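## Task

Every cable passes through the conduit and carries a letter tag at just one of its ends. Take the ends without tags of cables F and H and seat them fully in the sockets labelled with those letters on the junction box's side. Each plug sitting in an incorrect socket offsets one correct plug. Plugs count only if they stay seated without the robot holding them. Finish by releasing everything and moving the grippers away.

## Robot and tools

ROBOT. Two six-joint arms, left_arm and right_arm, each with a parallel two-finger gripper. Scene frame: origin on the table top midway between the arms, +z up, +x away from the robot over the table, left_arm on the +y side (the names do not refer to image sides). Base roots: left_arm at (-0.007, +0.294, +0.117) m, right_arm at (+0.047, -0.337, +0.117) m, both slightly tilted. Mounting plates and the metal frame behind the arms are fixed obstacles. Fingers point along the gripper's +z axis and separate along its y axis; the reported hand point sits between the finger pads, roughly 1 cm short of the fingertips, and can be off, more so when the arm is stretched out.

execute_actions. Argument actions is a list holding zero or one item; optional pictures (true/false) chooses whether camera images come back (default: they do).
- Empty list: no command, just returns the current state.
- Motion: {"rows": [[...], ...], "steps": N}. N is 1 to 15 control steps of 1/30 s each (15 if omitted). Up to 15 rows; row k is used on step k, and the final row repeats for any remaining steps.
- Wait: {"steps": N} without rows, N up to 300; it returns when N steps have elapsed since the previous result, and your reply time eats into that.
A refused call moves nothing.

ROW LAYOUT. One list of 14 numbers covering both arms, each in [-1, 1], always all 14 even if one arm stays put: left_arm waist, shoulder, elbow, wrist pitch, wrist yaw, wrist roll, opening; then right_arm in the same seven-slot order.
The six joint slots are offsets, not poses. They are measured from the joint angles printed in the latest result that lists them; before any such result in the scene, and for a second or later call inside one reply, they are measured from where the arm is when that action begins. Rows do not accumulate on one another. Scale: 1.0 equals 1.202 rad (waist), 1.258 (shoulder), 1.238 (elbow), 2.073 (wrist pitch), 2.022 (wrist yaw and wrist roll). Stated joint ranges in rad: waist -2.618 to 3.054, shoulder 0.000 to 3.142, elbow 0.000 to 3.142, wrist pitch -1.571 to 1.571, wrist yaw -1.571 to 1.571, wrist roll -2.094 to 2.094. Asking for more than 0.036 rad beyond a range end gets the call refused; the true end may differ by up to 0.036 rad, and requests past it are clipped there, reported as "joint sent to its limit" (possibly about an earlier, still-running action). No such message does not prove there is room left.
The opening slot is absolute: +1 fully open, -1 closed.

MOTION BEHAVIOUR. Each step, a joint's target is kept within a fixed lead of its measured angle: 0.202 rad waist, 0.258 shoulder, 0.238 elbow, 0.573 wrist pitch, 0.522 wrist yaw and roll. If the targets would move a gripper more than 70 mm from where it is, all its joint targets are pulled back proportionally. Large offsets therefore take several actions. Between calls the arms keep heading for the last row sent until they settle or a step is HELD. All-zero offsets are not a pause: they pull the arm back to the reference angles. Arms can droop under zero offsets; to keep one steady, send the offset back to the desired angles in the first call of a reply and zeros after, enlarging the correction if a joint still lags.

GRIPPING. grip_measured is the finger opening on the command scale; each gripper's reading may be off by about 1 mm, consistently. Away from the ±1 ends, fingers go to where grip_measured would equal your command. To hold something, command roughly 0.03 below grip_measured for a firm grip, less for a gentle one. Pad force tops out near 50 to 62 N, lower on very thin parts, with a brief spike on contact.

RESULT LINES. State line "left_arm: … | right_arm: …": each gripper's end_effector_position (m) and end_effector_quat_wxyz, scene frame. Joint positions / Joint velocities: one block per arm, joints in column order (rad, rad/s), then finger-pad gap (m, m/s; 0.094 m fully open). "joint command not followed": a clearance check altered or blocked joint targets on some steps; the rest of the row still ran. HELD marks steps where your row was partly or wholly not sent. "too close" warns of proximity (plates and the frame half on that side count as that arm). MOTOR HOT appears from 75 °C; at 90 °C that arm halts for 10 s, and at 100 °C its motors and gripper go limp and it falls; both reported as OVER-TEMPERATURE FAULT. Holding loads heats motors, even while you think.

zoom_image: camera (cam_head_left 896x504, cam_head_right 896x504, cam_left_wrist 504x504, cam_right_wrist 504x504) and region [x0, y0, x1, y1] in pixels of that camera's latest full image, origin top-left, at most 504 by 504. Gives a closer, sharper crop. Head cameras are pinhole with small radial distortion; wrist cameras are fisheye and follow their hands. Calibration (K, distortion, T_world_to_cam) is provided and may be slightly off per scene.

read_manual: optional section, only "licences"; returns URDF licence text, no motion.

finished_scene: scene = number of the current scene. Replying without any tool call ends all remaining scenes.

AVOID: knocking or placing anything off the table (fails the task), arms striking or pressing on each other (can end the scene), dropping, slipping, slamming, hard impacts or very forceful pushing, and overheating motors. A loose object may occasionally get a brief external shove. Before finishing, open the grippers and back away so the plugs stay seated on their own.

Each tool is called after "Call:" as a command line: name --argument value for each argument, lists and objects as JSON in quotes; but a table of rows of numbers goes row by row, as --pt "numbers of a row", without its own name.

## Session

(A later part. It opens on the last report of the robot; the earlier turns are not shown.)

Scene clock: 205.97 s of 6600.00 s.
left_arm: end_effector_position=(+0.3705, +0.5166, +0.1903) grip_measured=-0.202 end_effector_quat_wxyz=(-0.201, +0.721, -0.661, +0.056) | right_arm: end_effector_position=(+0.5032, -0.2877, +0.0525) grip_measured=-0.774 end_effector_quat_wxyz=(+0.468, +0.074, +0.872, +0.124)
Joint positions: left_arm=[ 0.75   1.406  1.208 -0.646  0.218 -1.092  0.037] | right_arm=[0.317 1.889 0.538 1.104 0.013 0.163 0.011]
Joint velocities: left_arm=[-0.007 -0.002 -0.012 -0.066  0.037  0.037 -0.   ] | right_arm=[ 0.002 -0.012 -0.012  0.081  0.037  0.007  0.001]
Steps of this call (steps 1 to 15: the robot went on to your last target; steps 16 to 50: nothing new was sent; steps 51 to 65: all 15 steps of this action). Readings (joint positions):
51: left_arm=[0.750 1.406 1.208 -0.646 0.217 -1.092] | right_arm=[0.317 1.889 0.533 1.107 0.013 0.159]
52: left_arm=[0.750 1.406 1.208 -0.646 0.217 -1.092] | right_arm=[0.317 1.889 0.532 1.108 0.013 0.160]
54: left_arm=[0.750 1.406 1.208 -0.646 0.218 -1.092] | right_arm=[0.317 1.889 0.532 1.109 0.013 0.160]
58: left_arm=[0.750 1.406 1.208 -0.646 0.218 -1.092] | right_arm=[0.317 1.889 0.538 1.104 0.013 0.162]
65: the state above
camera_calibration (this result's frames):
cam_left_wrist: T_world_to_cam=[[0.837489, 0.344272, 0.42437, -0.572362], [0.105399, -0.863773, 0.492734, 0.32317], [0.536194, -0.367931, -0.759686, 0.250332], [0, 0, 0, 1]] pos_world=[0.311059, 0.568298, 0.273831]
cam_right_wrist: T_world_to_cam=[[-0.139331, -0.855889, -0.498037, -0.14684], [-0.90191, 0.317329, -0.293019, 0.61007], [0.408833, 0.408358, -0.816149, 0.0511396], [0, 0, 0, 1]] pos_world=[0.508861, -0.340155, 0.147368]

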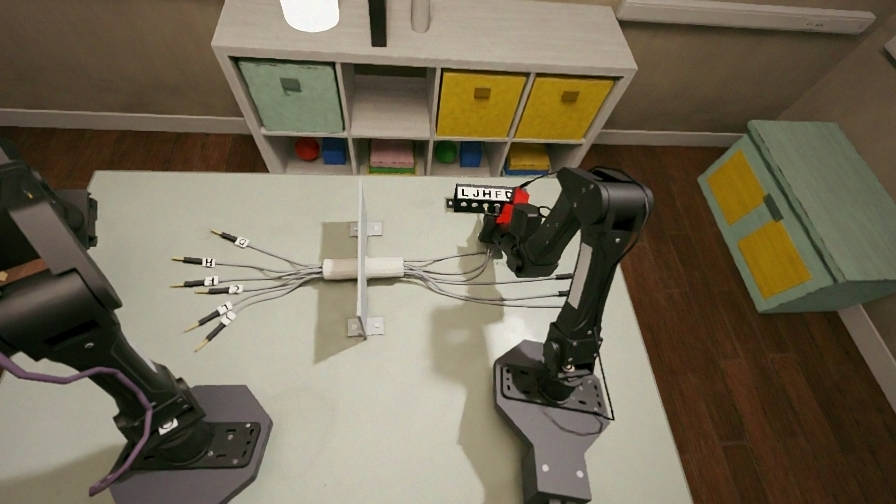

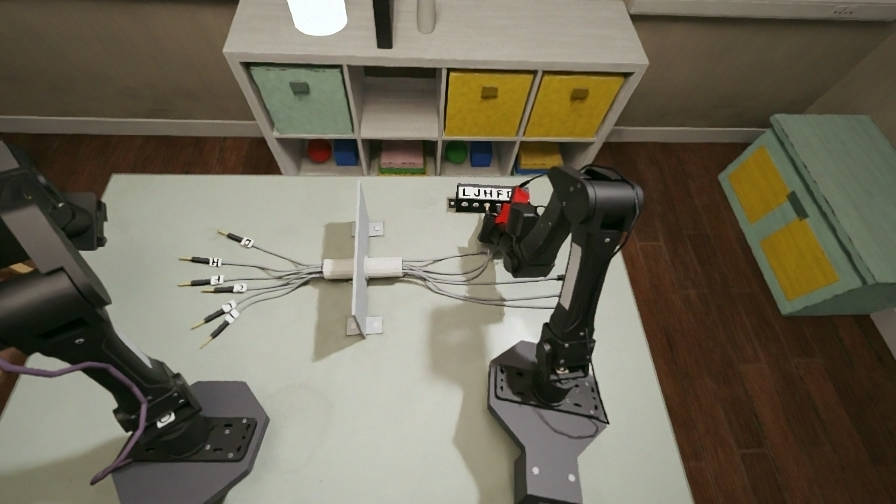

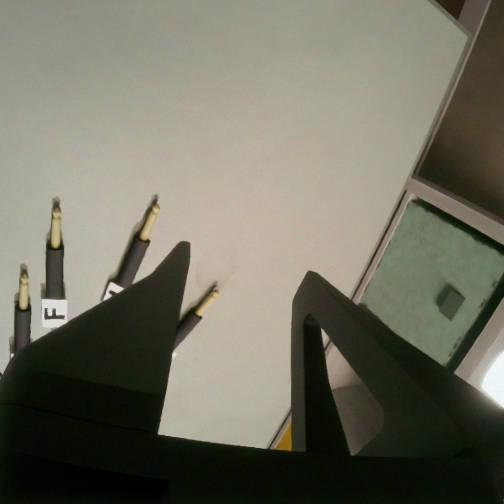

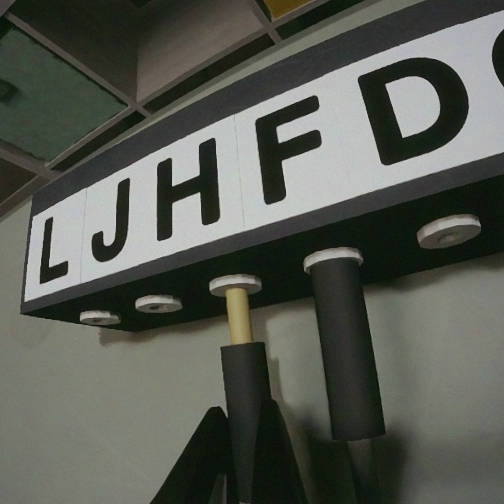

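Call:
execute_actions --actions '[{"rows":[[0,0,0,0,0,0,-0.2,0,0,0.01,0,0,0,-0.87],[0,0,0,0,0,0,-0.2,0,0,0.01,0,0,0,-0.87],[0,0,0,0,0,0,-0.2,0,0,0.01,0,0,0,-0.87],[0,0,0,0,0,0,-0.2,0,0,0.0,0,0,0,-0.5],[0,0,0,0,0,0,-0.2,0,0,-0.03,0,0,0,-0.5],[0,0,0,0,0,0,-0.2,0,0,-0.03,0,0,0,-0.5],[0,0,0,0,0,0,-0.2,0,0,-0.06,0.01,0,0,-0.5]],"steps":15}]'

Scene clock: 207.60 s of 6600.00 s.
left_arm: end_effector_position=(+0.3706, +0.5165, +0.1903) grip_measured=-0.202 end_effector_quat_wxyz=(-0.200, +0.721, -0.661, +0.056) | right_arm: end_effector_position=(+0.4831, -0.2880, +0.0425) grip_measured=-0.503 end_effector_quat_wxyz=(+0.449, +0.074, +0.882, +0.122)
Joint positions: left_arm=[ 0.75   1.406  1.208 -0.646  0.219 -1.092  0.037] | right_arm=[0.317 1.887 0.481 1.117 0.014 0.166 0.023]
Joint velocities: left_arm=[ 0.007 -0.017 -0.002 -0.066 -0.007 -0.051  0.   ] | right_arm=[-0.017  0.017  0.007  0.037 -0.007  0.051  0.001]
Steps of this call (steps 1 to 15: the robot went on to your last target; steps 16 to 34: nothing new was sent; steps 35 to 49: all 15 steps of this action). Readings (joint positions):
35: left_arm=[0.750 1.406 1.208 -0.646 0.218 -1.092] | right_arm=[0.317 1.887 0.528 1.107 0.014 0.164]
36: left_arm=[0.750 1.406 1.208 -0.646 0.218 -1.092] | right_arm=[0.317 1.887 0.528 1.109 0.014 0.165]
38: left_arm=[0.750 1.406 1.208 -0.646 0.218 -1.092] | right_arm=[0.317 1.887 0.528 1.109 0.014 0.166]
42: left_arm=[0.750 1.406 1.208 -0.646 0.219 -1.092] | right_arm=[0.317 1.887 0.510 1.116 0.014 0.166]
49: the state above
camera_calibration (this result's frames):
cam_left_wrist: T_world_to_cam=[[0.837437, 0.344261, 0.424481, -0.572381], [0.104947, -0.863516, 0.493282, 0.322993], [0.536363, -0.368544, -0.759269, 0.250426], [0, 0, 0, 1]] pos_world=[0.311116, 0.568251, 0.273778]
cam_right_wrist: T_world_to_cam=[[-0.155944, -0.857703, -0.489926, -0.147698], [-0.914972, 0.31231, -0.255518, 0.592346], [0.372167, 0.408422, -0.833476, 0.0698812], [0, 0, 0, 1]] pos_world=[0.49294, -0.340218, 0.137238]

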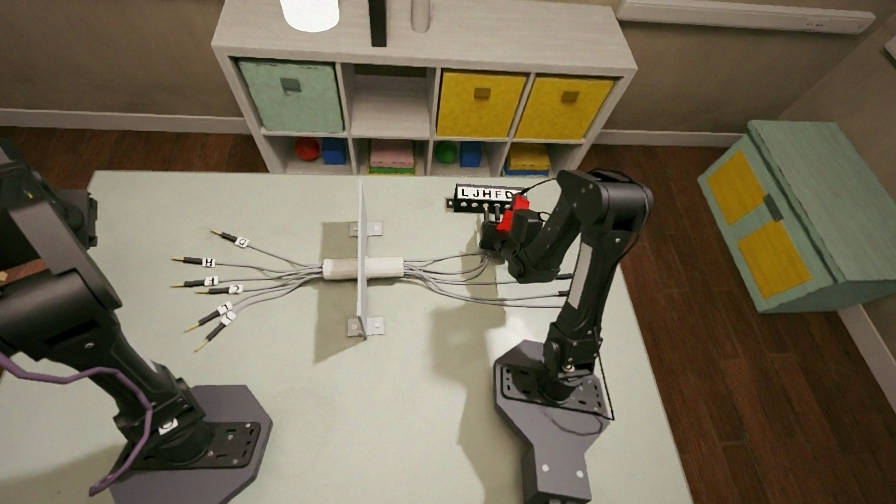

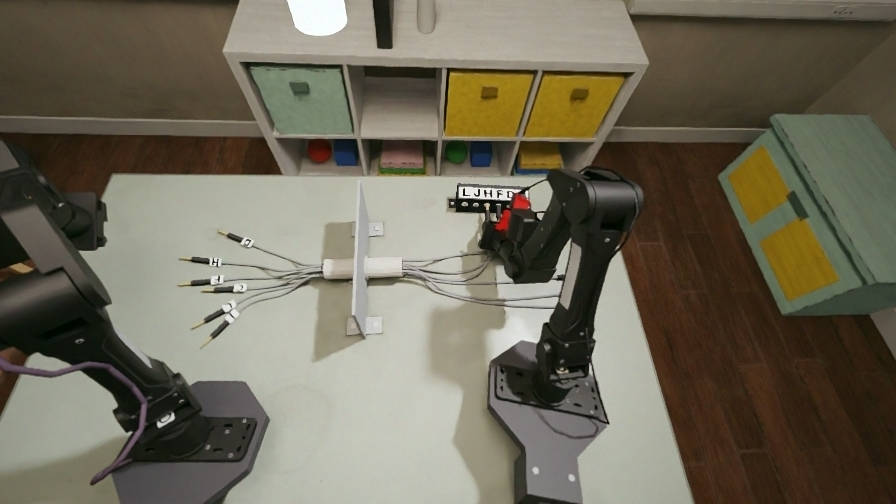

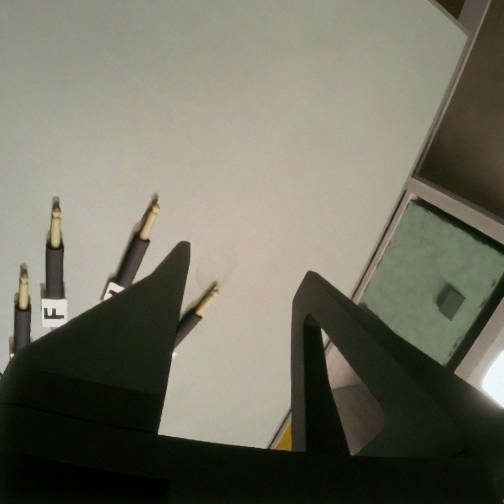

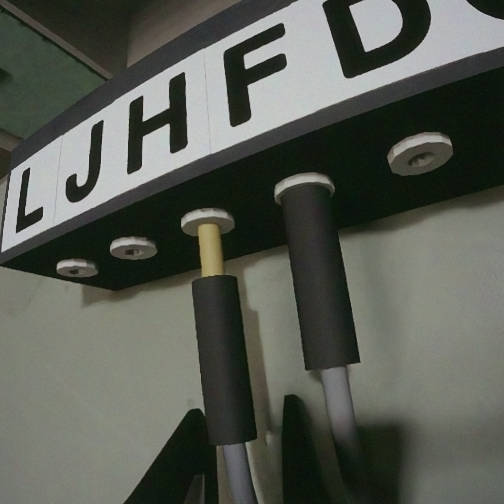

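Call:
execute_actions --actions '[{"rows":[[0,0,0,0,0,0,-0.2,0.012,-0.035,-0.03,0,0,0,-0.5]],"steps":12}]'

Scene clock: 208.83 s of 6600.00 s.
left_arm: end_effector_position=(+0.3707, +0.5164, +0.1903) grip_measured=-0.202 end_effector_quat_wxyz=(-0.200, +0.721, -0.661, +0.056) | right_arm: end_effector_position=(+0.4796, -0.2886, +0.0445) grip_measured=-0.503 end_effector_quat_wxyz=(+0.449, +0.074, +0.882, +0.122)
Joint positions: left_arm=[ 0.75   1.406  1.208 -0.646  0.219 -1.092  0.037] | right_arm=[0.317 1.872 0.465 1.117 0.014 0.166 0.023]
Joint velocities: left_arm=[-0.012  0.002 -0.017 -0.022  0.022 -0.066 -0.   ] | right_arm=[ 0.027  0.007 -0.002 -0.066 -0.066  0.037 -0.001]
Steps of this call (steps 1 to 15: the robot went on to your last target; steps 16 to 25: nothing new was sent; steps 26 to 37: all 12 steps of this action). Readings (joint positions):
26: left_arm=[0.750 1.406 1.208 -0.646 0.219 -1.092] | right_arm=[0.317 1.886 0.479 1.117 0.014 0.166]
27: left_arm=[0.750 1.406 1.208 -0.646 0.219 -1.092] | right_arm=[0.317 1.882 0.475 1.117 0.014 0.166]
29: left_arm=[0.750 1.406 1.208 -0.646 0.219 -1.092] | right_arm=[0.317 1.875 0.467 1.117 0.014 0.166]
33: left_arm=[0.750 1.406 1.208 -0.646 0.219 -1.092] | right_arm=[0.317 1.872 0.465 1.117 0.014 0.166]
37: the state above
camera_calibration (this result's frames):
cam_left_wrist: T_world_to_cam=[[0.837385, 0.344251, 0.424591, -0.572399], [0.104494, -0.863258, 0.493829, 0.322817], [0.536533, -0.369157, -0.758851, 0.250519], [0, 0, 0, 1]] pos_world=[0.311174, 0.568204, 0.273726]
cam_right_wrist: T_world_to_cam=[[-0.156339, -0.85778, -0.489666, -0.147663], [-0.915316, 0.312118, -0.254519, 0.589903], [0.371154, 0.408407, -0.833935, 0.0735829], [0, 0, 0, 1]] pos_world=[0.489551, -0.340834, 0.139199]

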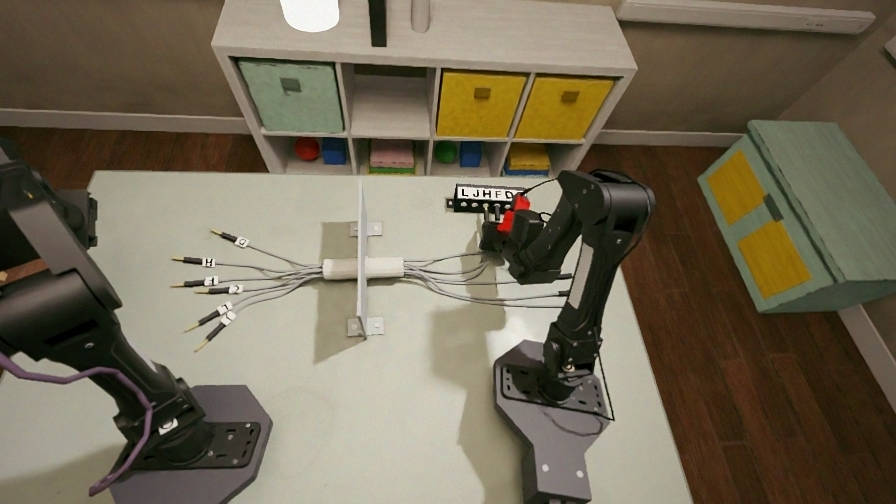

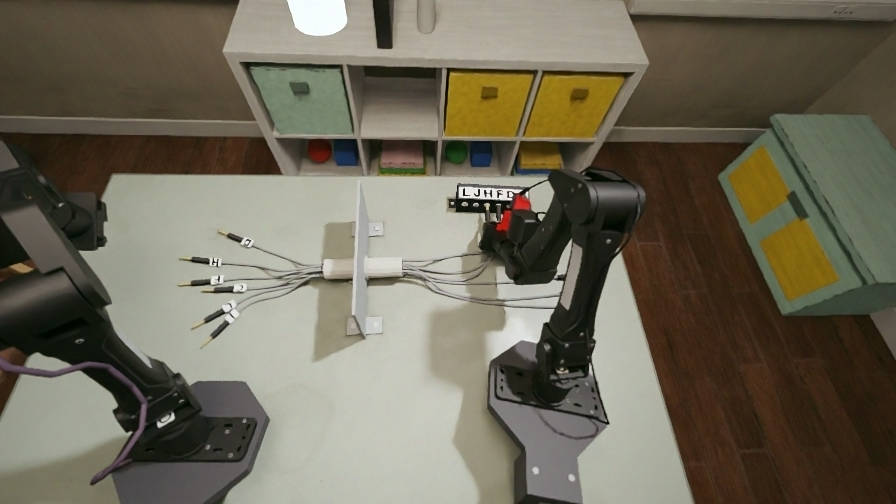

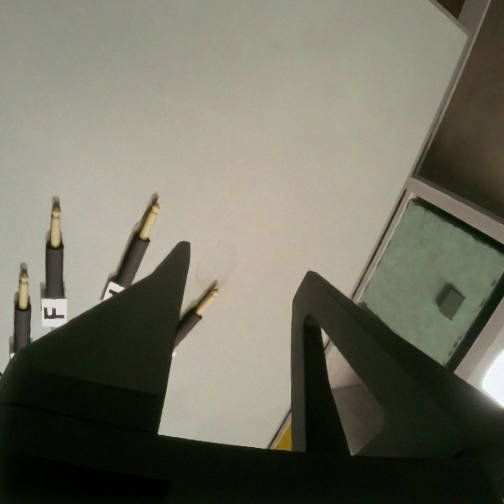

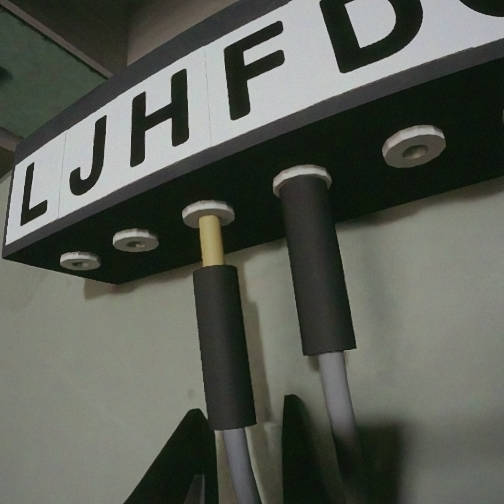

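Call:
execute_actions --actions '[{"rows":[[0,0,0,0,0,0,-0.2,0.022,0,0,0,0,0,-0.5],[0,0,0,0,0,0,-0.2,0.022,0,0,0,0,0,-0.5],[0,0,0,0,0,0,-0.2,0.022,0,0,0,0,0,-0.5],[0,0,0,0,0,0,-0.2,0.022,0.018,0.045,-0.005,0,0,-0.5]],"steps":15}]'

Scene clock: 210.37 s of 6600.00 s.
left_arm: end_effector_position=(+0.3708, +0.5162, +0.1903) grip_measured=-0.202 end_effector_quat_wxyz=(-0.200, +0.721, -0.661, +0.057) | right_arm: end_effector_position=(+0.4894, -0.2833, +0.0484) grip_measured=-0.503 end_effector_quat_wxyz=(+0.457, +0.071, +0.878, +0.127)
Joint positions: left_arm=[ 0.75   1.406  1.208 -0.646  0.221 -1.092  0.037] | right_arm=[0.329 1.881 0.497 1.112 0.014 0.166 0.023]
Joint velocities: left_arm=[ 0.002 -0.012 -0.002 -0.022 -0.051  0.037  0.   ] | right_arm=[-0.017  0.007 -0.002  0.051  0.037 -0.037 -0.   ]
Steps of this call (steps 1 to 15: the robot went on to your last target; steps 16 to 31: nothing new was sent; steps 32 to 46: all 15 steps of this action). Readings (joint positions):
32: left_arm=[0.750 1.406 1.208 -0.646 0.220 -1.092] | right_arm=[0.318 1.872 0.465 1.117 0.014 0.166]
33: left_arm=[0.750 1.406 1.208 -0.646 0.220 -1.092] | right_arm=[0.321 1.872 0.465 1.117 0.014 0.166]
35: left_arm=[0.750 1.406 1.208 -0.646 0.220 -1.092] | right_arm=[0.326 1.873 0.468 1.115 0.014 0.166]
39: left_arm=[0.750 1.406 1.208 -0.646 0.220 -1.092] | right_arm=[0.329 1.881 0.494 1.112 0.014 0.166]
46: the state above
camera_calibration (this result's frames):
cam_left_wrist: T_world_to_cam=[[0.837307, 0.344235, 0.424757, -0.572426], [0.103815, -0.862871, 0.494648, 0.322552], [0.536786, -0.370077, -0.758224, 0.250659], [0, 0, 0, 1]] pos_world=[0.31126, 0.568132, 0.273648]
cam_right_wrist: T_world_to_cam=[[-0.140248, -0.856295, -0.49708, -0.146749], [-0.91242, 0.306723, -0.270943, 0.596059], [0.384474, 0.415547, -0.824318, 0.0660099], [0, 0, 0, 1]] pos_world=[0.497896, -0.335916, 0.142965]

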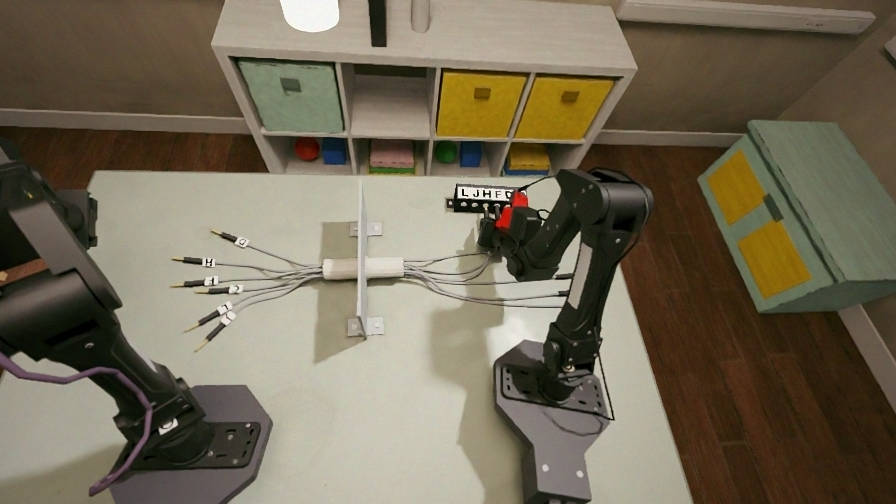

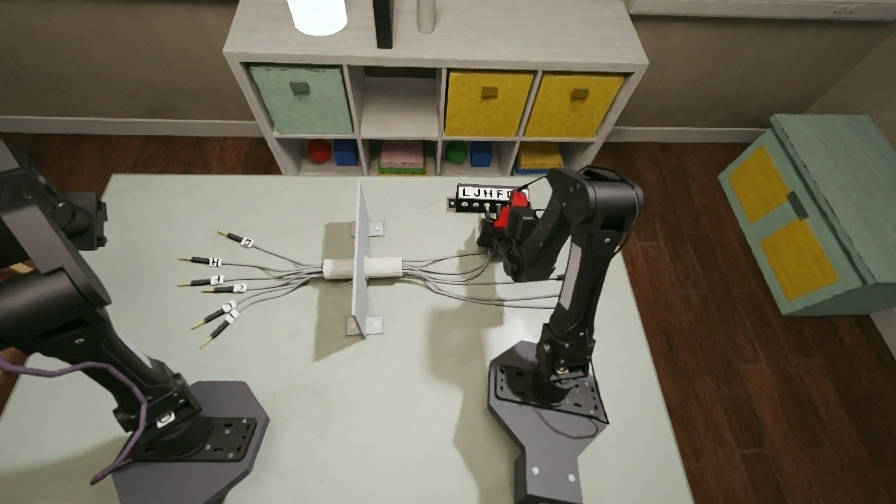

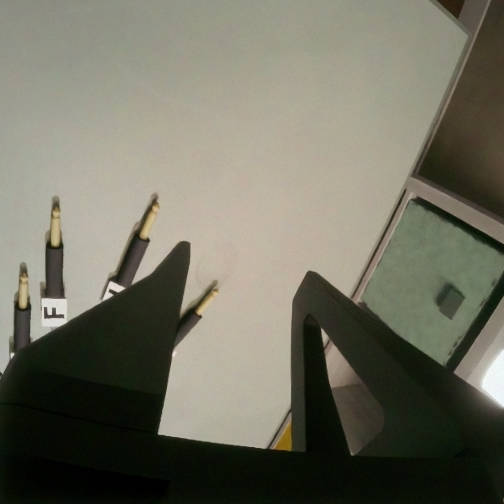

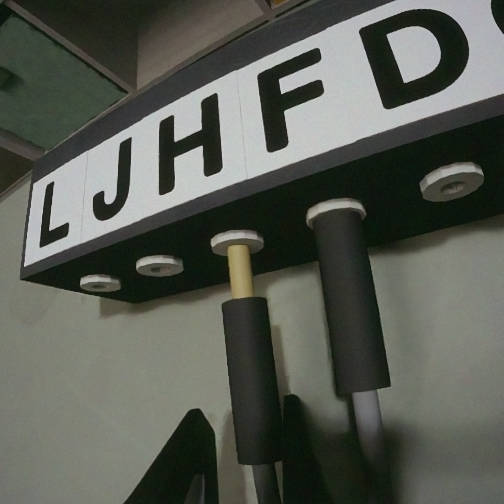

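Call:
execute_actions --actions '[{"rows":[[0,0,0,0,0,0,-0.2,-0.014,0,0.02,0,0,0,-0.5],[0,0,0,0,0,0,-0.2,-0.014,0,0.02,0,0,0,-0.5],[0,0,0,0,0,0,-0.2,-0.014,0,0.02,0,0,0,-0.7],[0,0,0,0,0,0,-0.2,-0.014,0,0.02,0,0,0,-0.87],[0,0,0,0,0,0,-0.2,-0.014,0,0.02,0,0,0,-0.87],[0,0,0,0,0,0,-0.2,-0.014,0,0.02,0,0,0,-0.87],[0,0,0,0,0,0,-0.2,-0.014,0,0.02,0,0,0,-0.87],[0,0,0,0,0,0,-0.2,-0.01,0.01,0.045,0,0,0,-0.87],[0,0,0,0,0,0,-0.2,-0.01,0.015,0.06,0,0,0,-0.87],[0,0,0,0,0,0,-0.2,-0.01,0.02,0.075,0.01,0,0,-0.87]],"steps":15}]'

Scene clock: 211.63 s of 6600.00 s.
left_arm: end_effector_position=(+0.3708, +0.5161, +0.1903) grip_measured=-0.202 end_effector_quat_wxyz=(-0.200, +0.721, -0.661, +0.057) | right_arm: end_effector_position=(+0.4912, -0.2860, +0.0471) grip_measured=-0.763 end_effector_quat_wxyz=(+0.454, +0.073, +0.879, +0.125)
Joint positions: left_arm=[ 0.75   1.406  1.208 -0.646  0.221 -1.092  0.037] | right_arm=[0.321 1.881 0.506 1.099 0.014 0.166 0.011]
Joint velocities: left_arm=[-0.002 -0.007  0.002 -0.051 -0.081 -0.051  0.   ] | right_arm=[ 0.002  0.002 -0.007 -0.007 -0.007  0.007 -0.001]
Steps of this call (steps 1 to 15: the robot went on to your last target; steps 16 to 23: nothing new was sent; steps 24 to 38: all 15 steps of this action). Readings (joint positions):
24: left_arm=[0.750 1.406 1.208 -0.646 0.221 -1.092] | right_arm=[0.328 1.881 0.497 1.112 0.014 0.166]
25: left_arm=[0.750 1.406 1.208 -0.646 0.221 -1.092] | right_arm=[0.327 1.881 0.497 1.112 0.014 0.166]
27: left_arm=[0.750 1.406 1.208 -0.646 0.221 -1.092] | right_arm=[0.324 1.881 0.497 1.112 0.015 0.166]
31: left_arm=[0.750 1.406 1.208 -0.646 0.221 -1.092] | right_arm=[0.321 1.881 0.499 1.110 0.015 0.166]
38: the state above
camera_calibration (this result's frames):
cam_left_wrist: T_world_to_cam=[[0.837255, 0.344225, 0.424868, -0.572444], [0.103362, -0.862612, 0.495194, 0.322375], [0.536954, -0.370689, -0.757806, 0.250752], [0, 0, 0, 1]] pos_world=[0.311318, 0.568085, 0.273596]
cam_right_wrist: T_world_to_cam=[[-0.147672, -0.85671, -0.494207, -0.146106], [-0.912294, 0.310977, -0.266482, 0.59913], [0.381985, 0.41151, -0.827494, 0.0656584], [0, 0, 0, 1]] pos_world=[0.499927, -0.338505, 0.141783]

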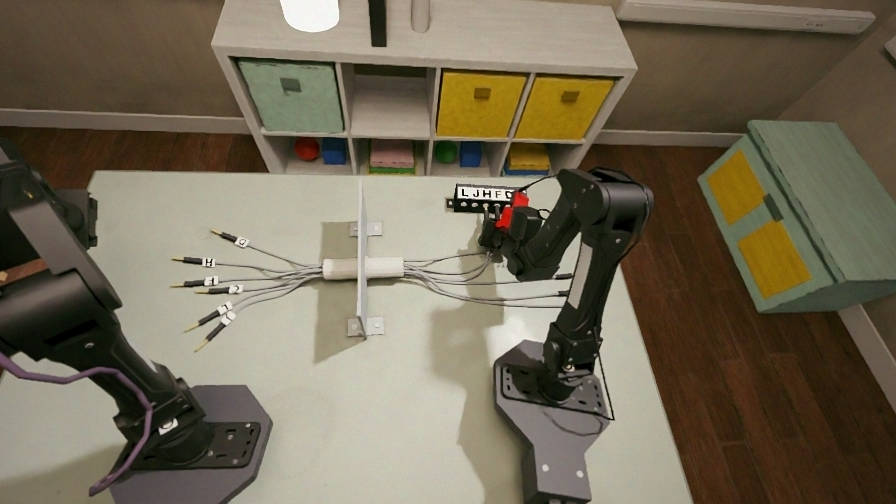

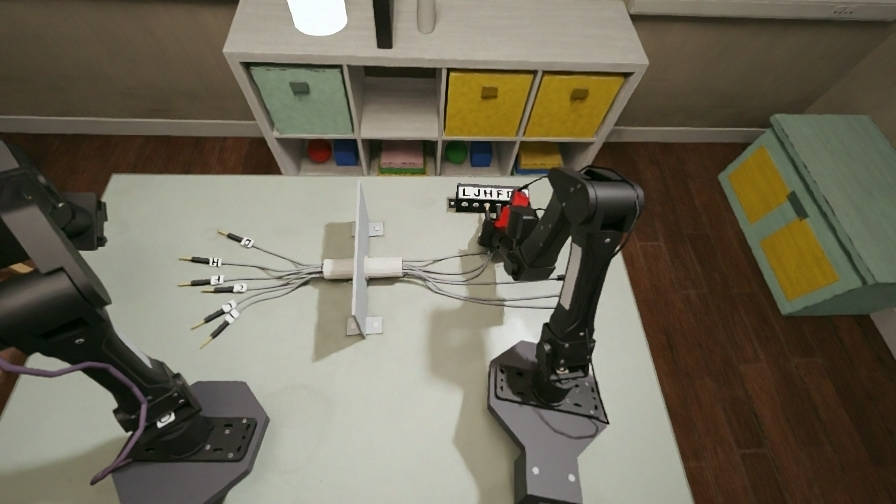

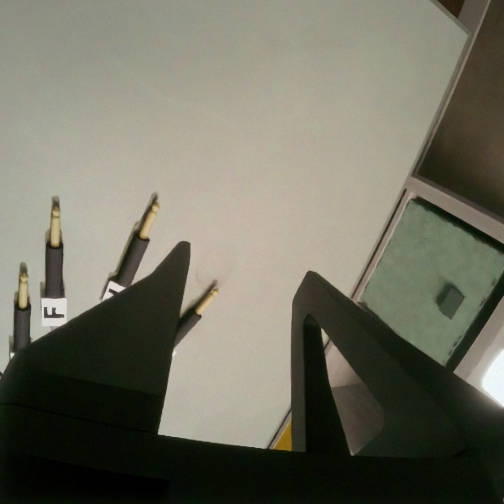

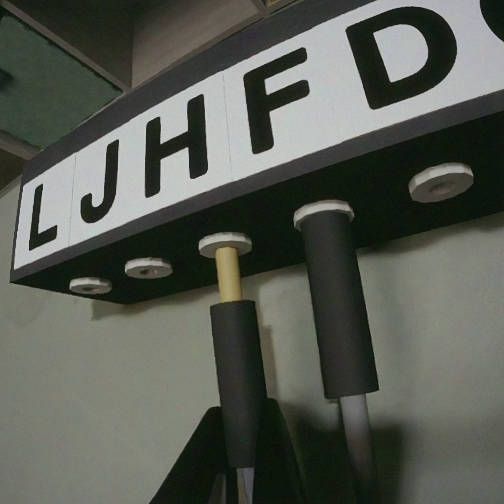

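Call:
execute_actions --actions '[{"rows":[[0,0,0,0,0,0,-0.2,0,0.01,0.07,0.03,0,0,-0.87],[0,0,0,0,0,0,-0.2,0,0.01,0.07,0.03,0,0,-0.87],[0,0,0,0,0,0,-0.2,0,0.01,0.1,0.04,0,0,-0.87],[0,0,0,0,0,0,-0.2,0,0.01,0.1,0.04,0,0,-0.87],[0,0,0,0,0,0,-0.2,0,0.01,0.13,0.05,0,0,-0.87]],"steps":15}]'

Scene clock: 212.90 s of 6600.00 s.
left_arm: end_effector_position=(+0.3709, +0.5160, +0.1903) grip_measured=-0.202 end_effector_quat_wxyz=(-0.200, +0.721, -0.661, +0.058) | right_arm: end_effector_position=(+0.4933, -0.2856, +0.0475) grip_measured=-0.763 end_effector_quat_wxyz=(+0.455, +0.073, +0.879, +0.125)
Joint positions: left_arm=[ 0.75   1.406  1.208 -0.646  0.222 -1.092  0.037] | right_arm=[0.321 1.881 0.514 1.091 0.012 0.167 0.011]
Joint velocities: left_arm=[ 0.007  0.002 -0.007  0.066 -0.007 -0.007 -0.001] | right_arm=[0.002 0.002 0.002 0.007 0.007 0.007 0.001]
Steps of this call (steps 1 to 15: the robot went on to your last target; steps 16 to 23: nothing new was sent; steps 24 to 38: all 15 steps of this action). Readings (joint positions):
24: left_arm=[0.750 1.406 1.208 -0.646 0.221 -1.092] | right_arm=[0.321 1.881 0.506 1.099 0.014 0.166]
25: left_arm=[0.750 1.406 1.208 -0.646 0.221 -1.092] | right_arm=[0.321 1.881 0.506 1.099 0.014 0.166]
27: left_arm=[0.750 1.406 1.208 -0.646 0.222 -1.092] | right_arm=[0.321 1.881 0.510 1.095 0.013 0.166]
31: left_arm=[0.750 1.406 1.208 -0.646 0.222 -1.092] | right_arm=[0.321 1.881 0.514 1.091 0.012 0.167]
38: the state above
camera_calibration (this result's frames):
cam_left_wrist: T_world_to_cam=[[0.837204, 0.344215, 0.424978, -0.572462], [0.102909, -0.862352, 0.49574, 0.322198], [0.537122, -0.371302, -0.757387, 0.250845], [0, 0, 0, 1]] pos_world=[0.311376, 0.568037, 0.273544]
cam_right_wrist: T_world_to_cam=[[-0.147041, -0.85588, -0.495831, -0.145252], [-0.912379, 0.310965, -0.266204, 0.601068], [0.382025, 0.413243, -0.826612, 0.0654158], [0, 0, 0, 1]] pos_world=[0.502054, -0.338262, 0.14206]

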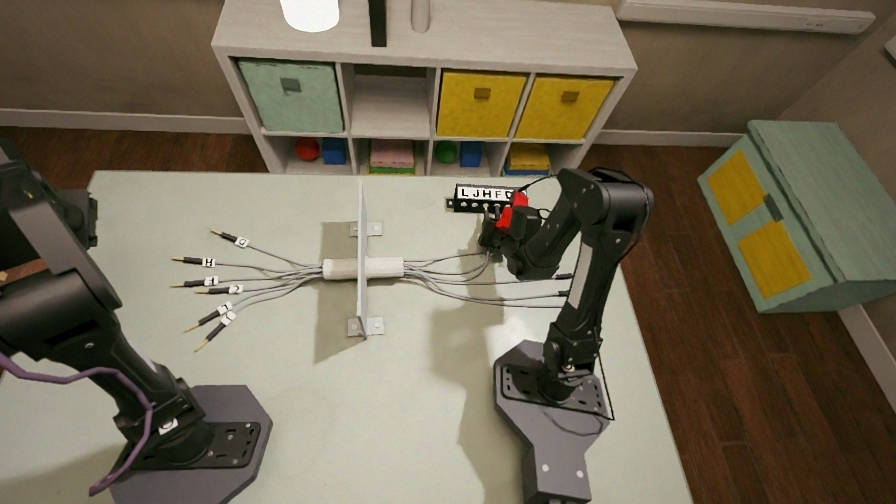

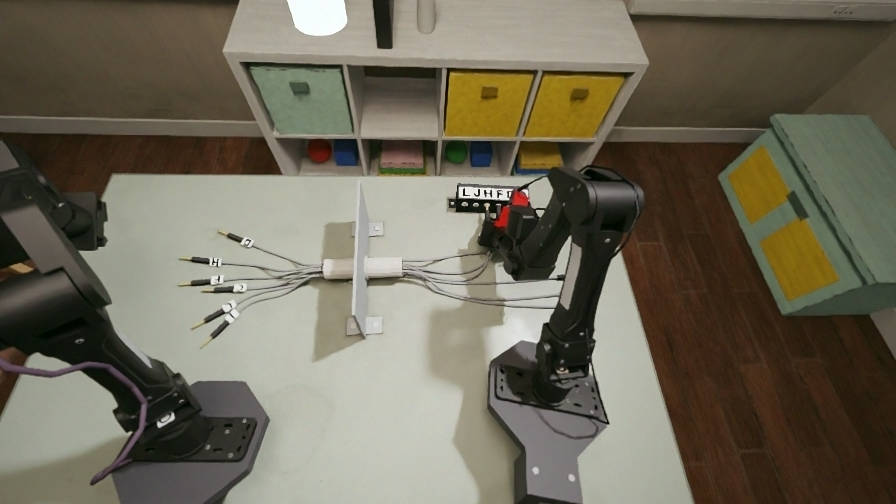

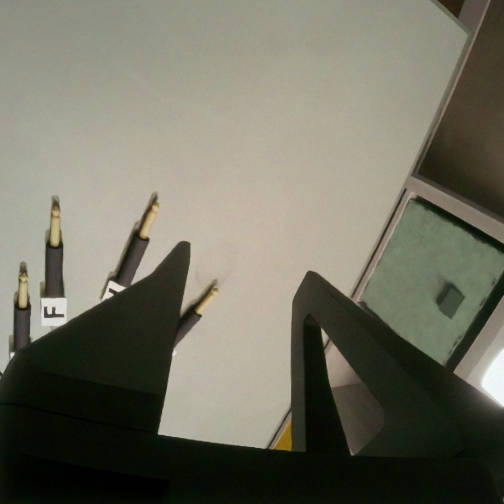

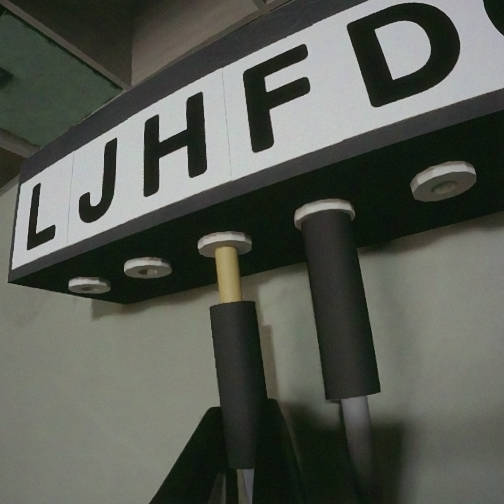

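Call:
execute_actions --actions '[{"rows":[[0,0,0,0,0,0,-0.2,0,0.04,0.12,0.04,0,0,-0.87],[0,0,0,0,0,0,-0.2,0,0.04,0.12,0.04,0,0,-0.87],[0,0,0,0,0,0,-0.2,0,0.06,0.15,0.05,0,0,-0.87],[0,0,0,0,0,0,-0.2,0,0.06,0.15,0.05,0,0,-0.87],[0,0,0,0,0,0,-0.2,0,0.08,0.18,0.06,0,0,-0.87]],"steps":15}]'

Scene clock: 215.37 s of 6600.00 s.
left_arm: end_effector_position=(+0.3710, +0.5159, +0.1903) grip_measured=-0.202 end_effector_quat_wxyz=(-0.200, +0.721, -0.661, +0.058) | right_arm: end_effector_position=(+0.5103, -0.2819, +0.0352) grip_measured=-0.767 end_effector_quat_wxyz=(+0.456, +0.078, +0.877, +0.128)
Joint positions: left_arm=[ 0.75   1.406  1.208 -0.646  0.223 -1.092  0.037] | right_arm=[0.321 1.962 0.595 1.095 0.011 0.177 0.011]
Joint velocities: left_arm=[-0.007  0.002 -0.012 -0.007  0.022  0.007  0.   ] | right_arm=[ 0.007 -0.002  0.007 -0.081 -0.022  0.037 -0.001]
Steps of this call (steps 1 to 15: the robot went on to your last target; steps 16 to 59: nothing new was sent; steps 60 to 74: all 15 steps of this action). Readings (joint positions):
60: left_arm=[0.750 1.406 1.208 -0.646 0.222 -1.092] | right_arm=[0.321 1.882 0.514 1.090 0.012 0.167]
61: left_arm=[0.750 1.406 1.208 -0.646 0.223 -1.092] | right_arm=[0.321 1.884 0.514 1.092 0.012 0.167]
63: left_arm=[0.750 1.406 1.208 -0.646 0.223 -1.092] | right_arm=[0.321 1.897 0.526 1.094 0.011 0.171]
67: left_arm=[0.750 1.406 1.208 -0.646 0.223 -1.092] | right_arm=[0.321 1.946 0.577 1.095 0.011 0.177]
74: the state above
camera_calibration (this result's frames):
cam_left_wrist: T_world_to_cam=[[0.837152, 0.344205, 0.425089, -0.57248], [0.102455, -0.862092, 0.496286, 0.322021], [0.53729, -0.371914, -0.756968, 0.250938], [0, 0, 0, 1]] pos_world=[0.311433, 0.56799, 0.273492]
cam_right_wrist: T_world_to_cam=[[-0.150438, -0.850592, -0.503847, -0.142148], [-0.909929, 0.318389, -0.265816, 0.613017], [0.38652, 0.418477, -0.821876, 0.0462411], [0, 0, 0, 1]] pos_world=[0.518544, -0.335439, 0.129333]

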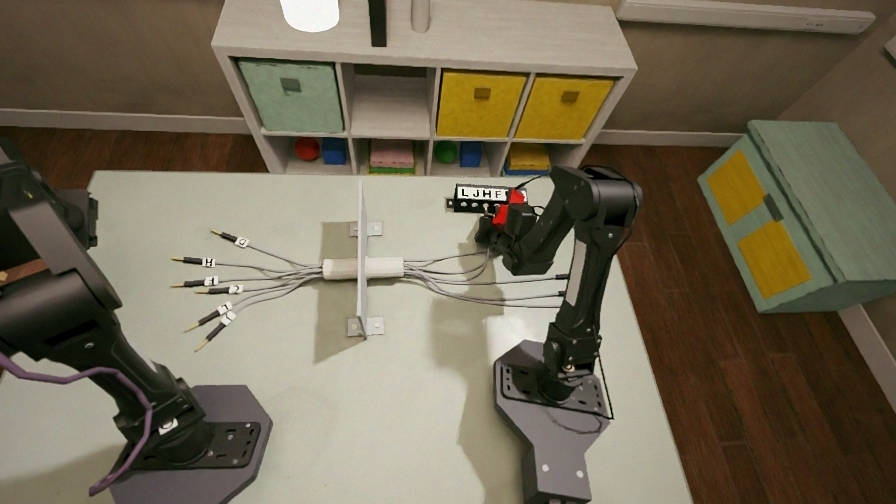

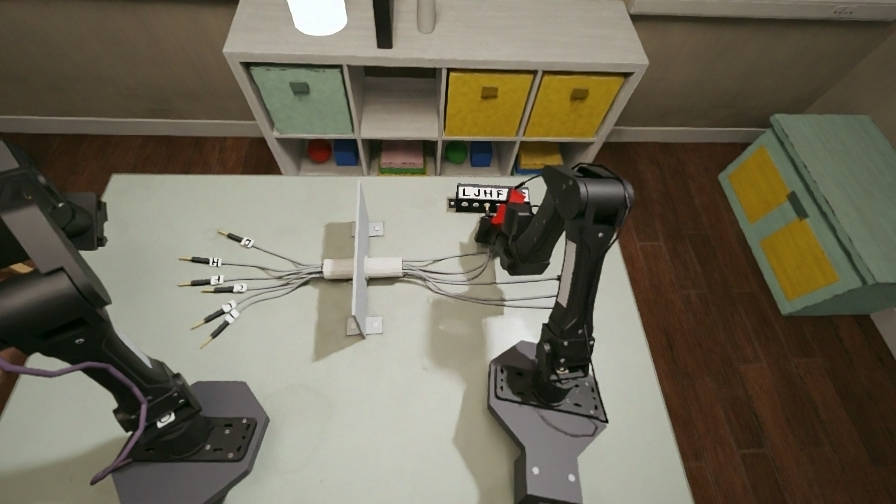

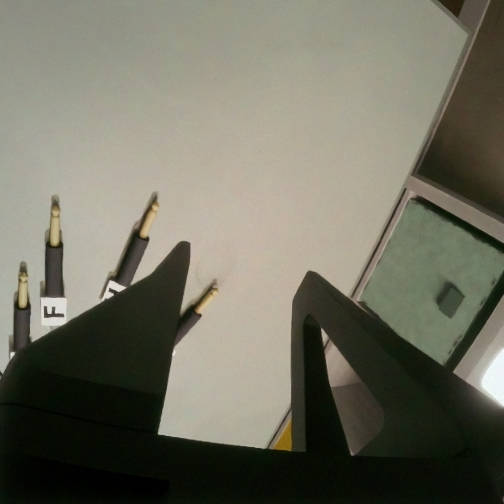

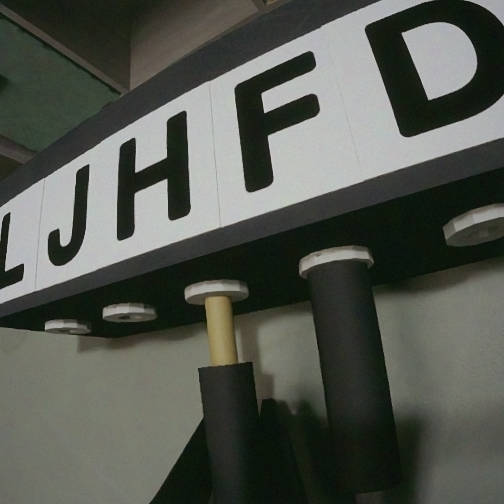

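Call:
execute_actions --actions '[{"rows":[[0,0,0,0,0,0,-0.2,0,-0.03,0.02,0,0,0,-0.87],[0,0,0,0,0,0,-0.2,0,-0.05,0.02,0,0,0,-0.87]],"steps":12}]'

Scene clock: 216.50 s of 6600.00 s.
left_arm: end_effector_position=(+0.3711, +0.5158, +0.1903) grip_measured=-0.202 end_effector_quat_wxyz=(-0.200, +0.721, -0.661, +0.058) | right_arm: end_effector_position=(+0.5076, -0.2826, +0.0356) grip_measured=-0.767 end_effector_quat_wxyz=(+0.448, +0.078, +0.882, +0.127)
Joint positions: left_arm=[ 0.75   1.406  1.208 -0.646  0.224 -1.092  0.037] | right_arm=[0.321 1.941 0.589 1.062 0.013 0.177 0.011]
Joint velocities: left_arm=[-0.002 -0.007  0.007  0.037 -0.007 -0.051 -0.001] | right_arm=[ 0.002 -0.012  0.002 -0.051  0.007  0.007  0.   ]
Steps of this call (steps 1 to 15: the robot went on to your last target; steps 16 to 22: nothing new was sent; steps 23 to 34: all 12 steps of this action). Readings (joint positions):
23: left_arm=[0.750 1.406 1.208 -0.646 0.223 -1.092] | right_arm=[0.321 1.960 0.589 1.092 0.012 0.177]
24: left_arm=[0.750 1.406 1.208 -0.646 0.223 -1.092] | right_arm=[0.321 1.953 0.589 1.084 0.012 0.177]
26: left_arm=[0.750 1.406 1.208 -0.646 0.223 -1.092] | right_arm=[0.321 1.943 0.589 1.067 0.012 0.177]
30: left_arm=[0.750 1.406 1.208 -0.646 0.224 -1.092] | right_arm=[0.321 1.941 0.589 1.062 0.013 0.177]
34: the state above
camera_calibration (this result's frames):
cam_left_wrist: T_world_to_cam=[[0.8371, 0.344195, 0.425199, -0.572498], [0.102002, -0.861832, 0.496831, 0.321845], [0.537457, -0.372526, -0.756548, 0.251031], [0, 0, 0, 1]] pos_world=[0.311491, 0.567942, 0.27344]
cam_right_wrist: T_world_to_cam=[[-0.158302, -0.851945, -0.49913, -0.139473], [-0.91477, 0.316819, -0.250642, 0.612319], [0.371667, 0.416912, -0.829487, 0.0553055], [0, 0, 0, 1]] pos_world=[0.517497, -0.335875, 0.129733]

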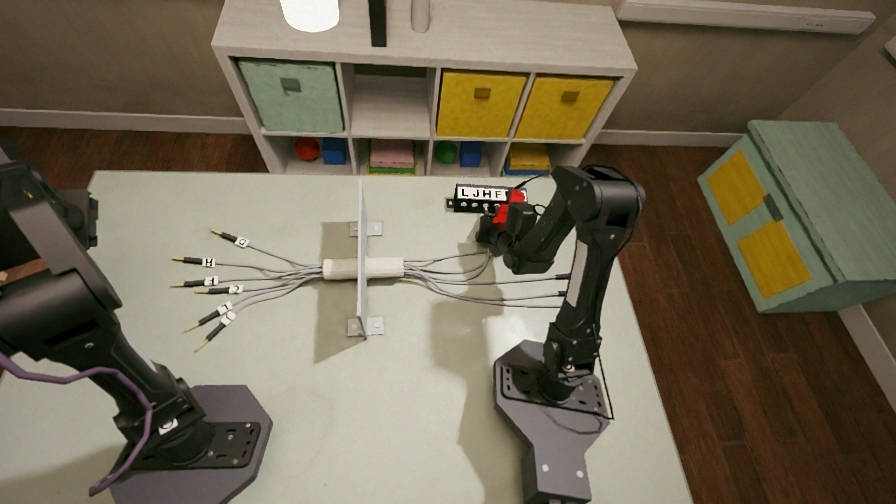

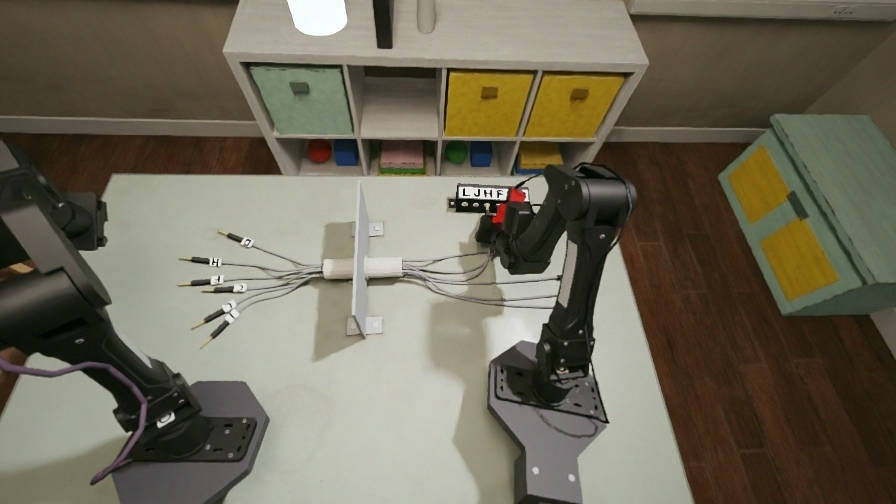

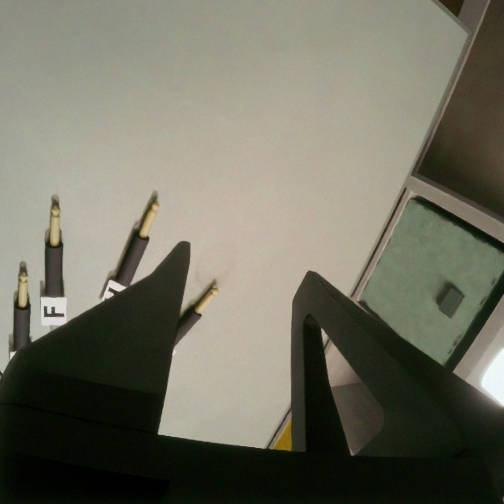

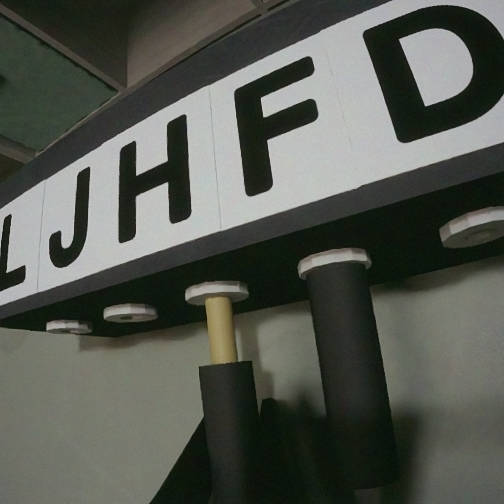

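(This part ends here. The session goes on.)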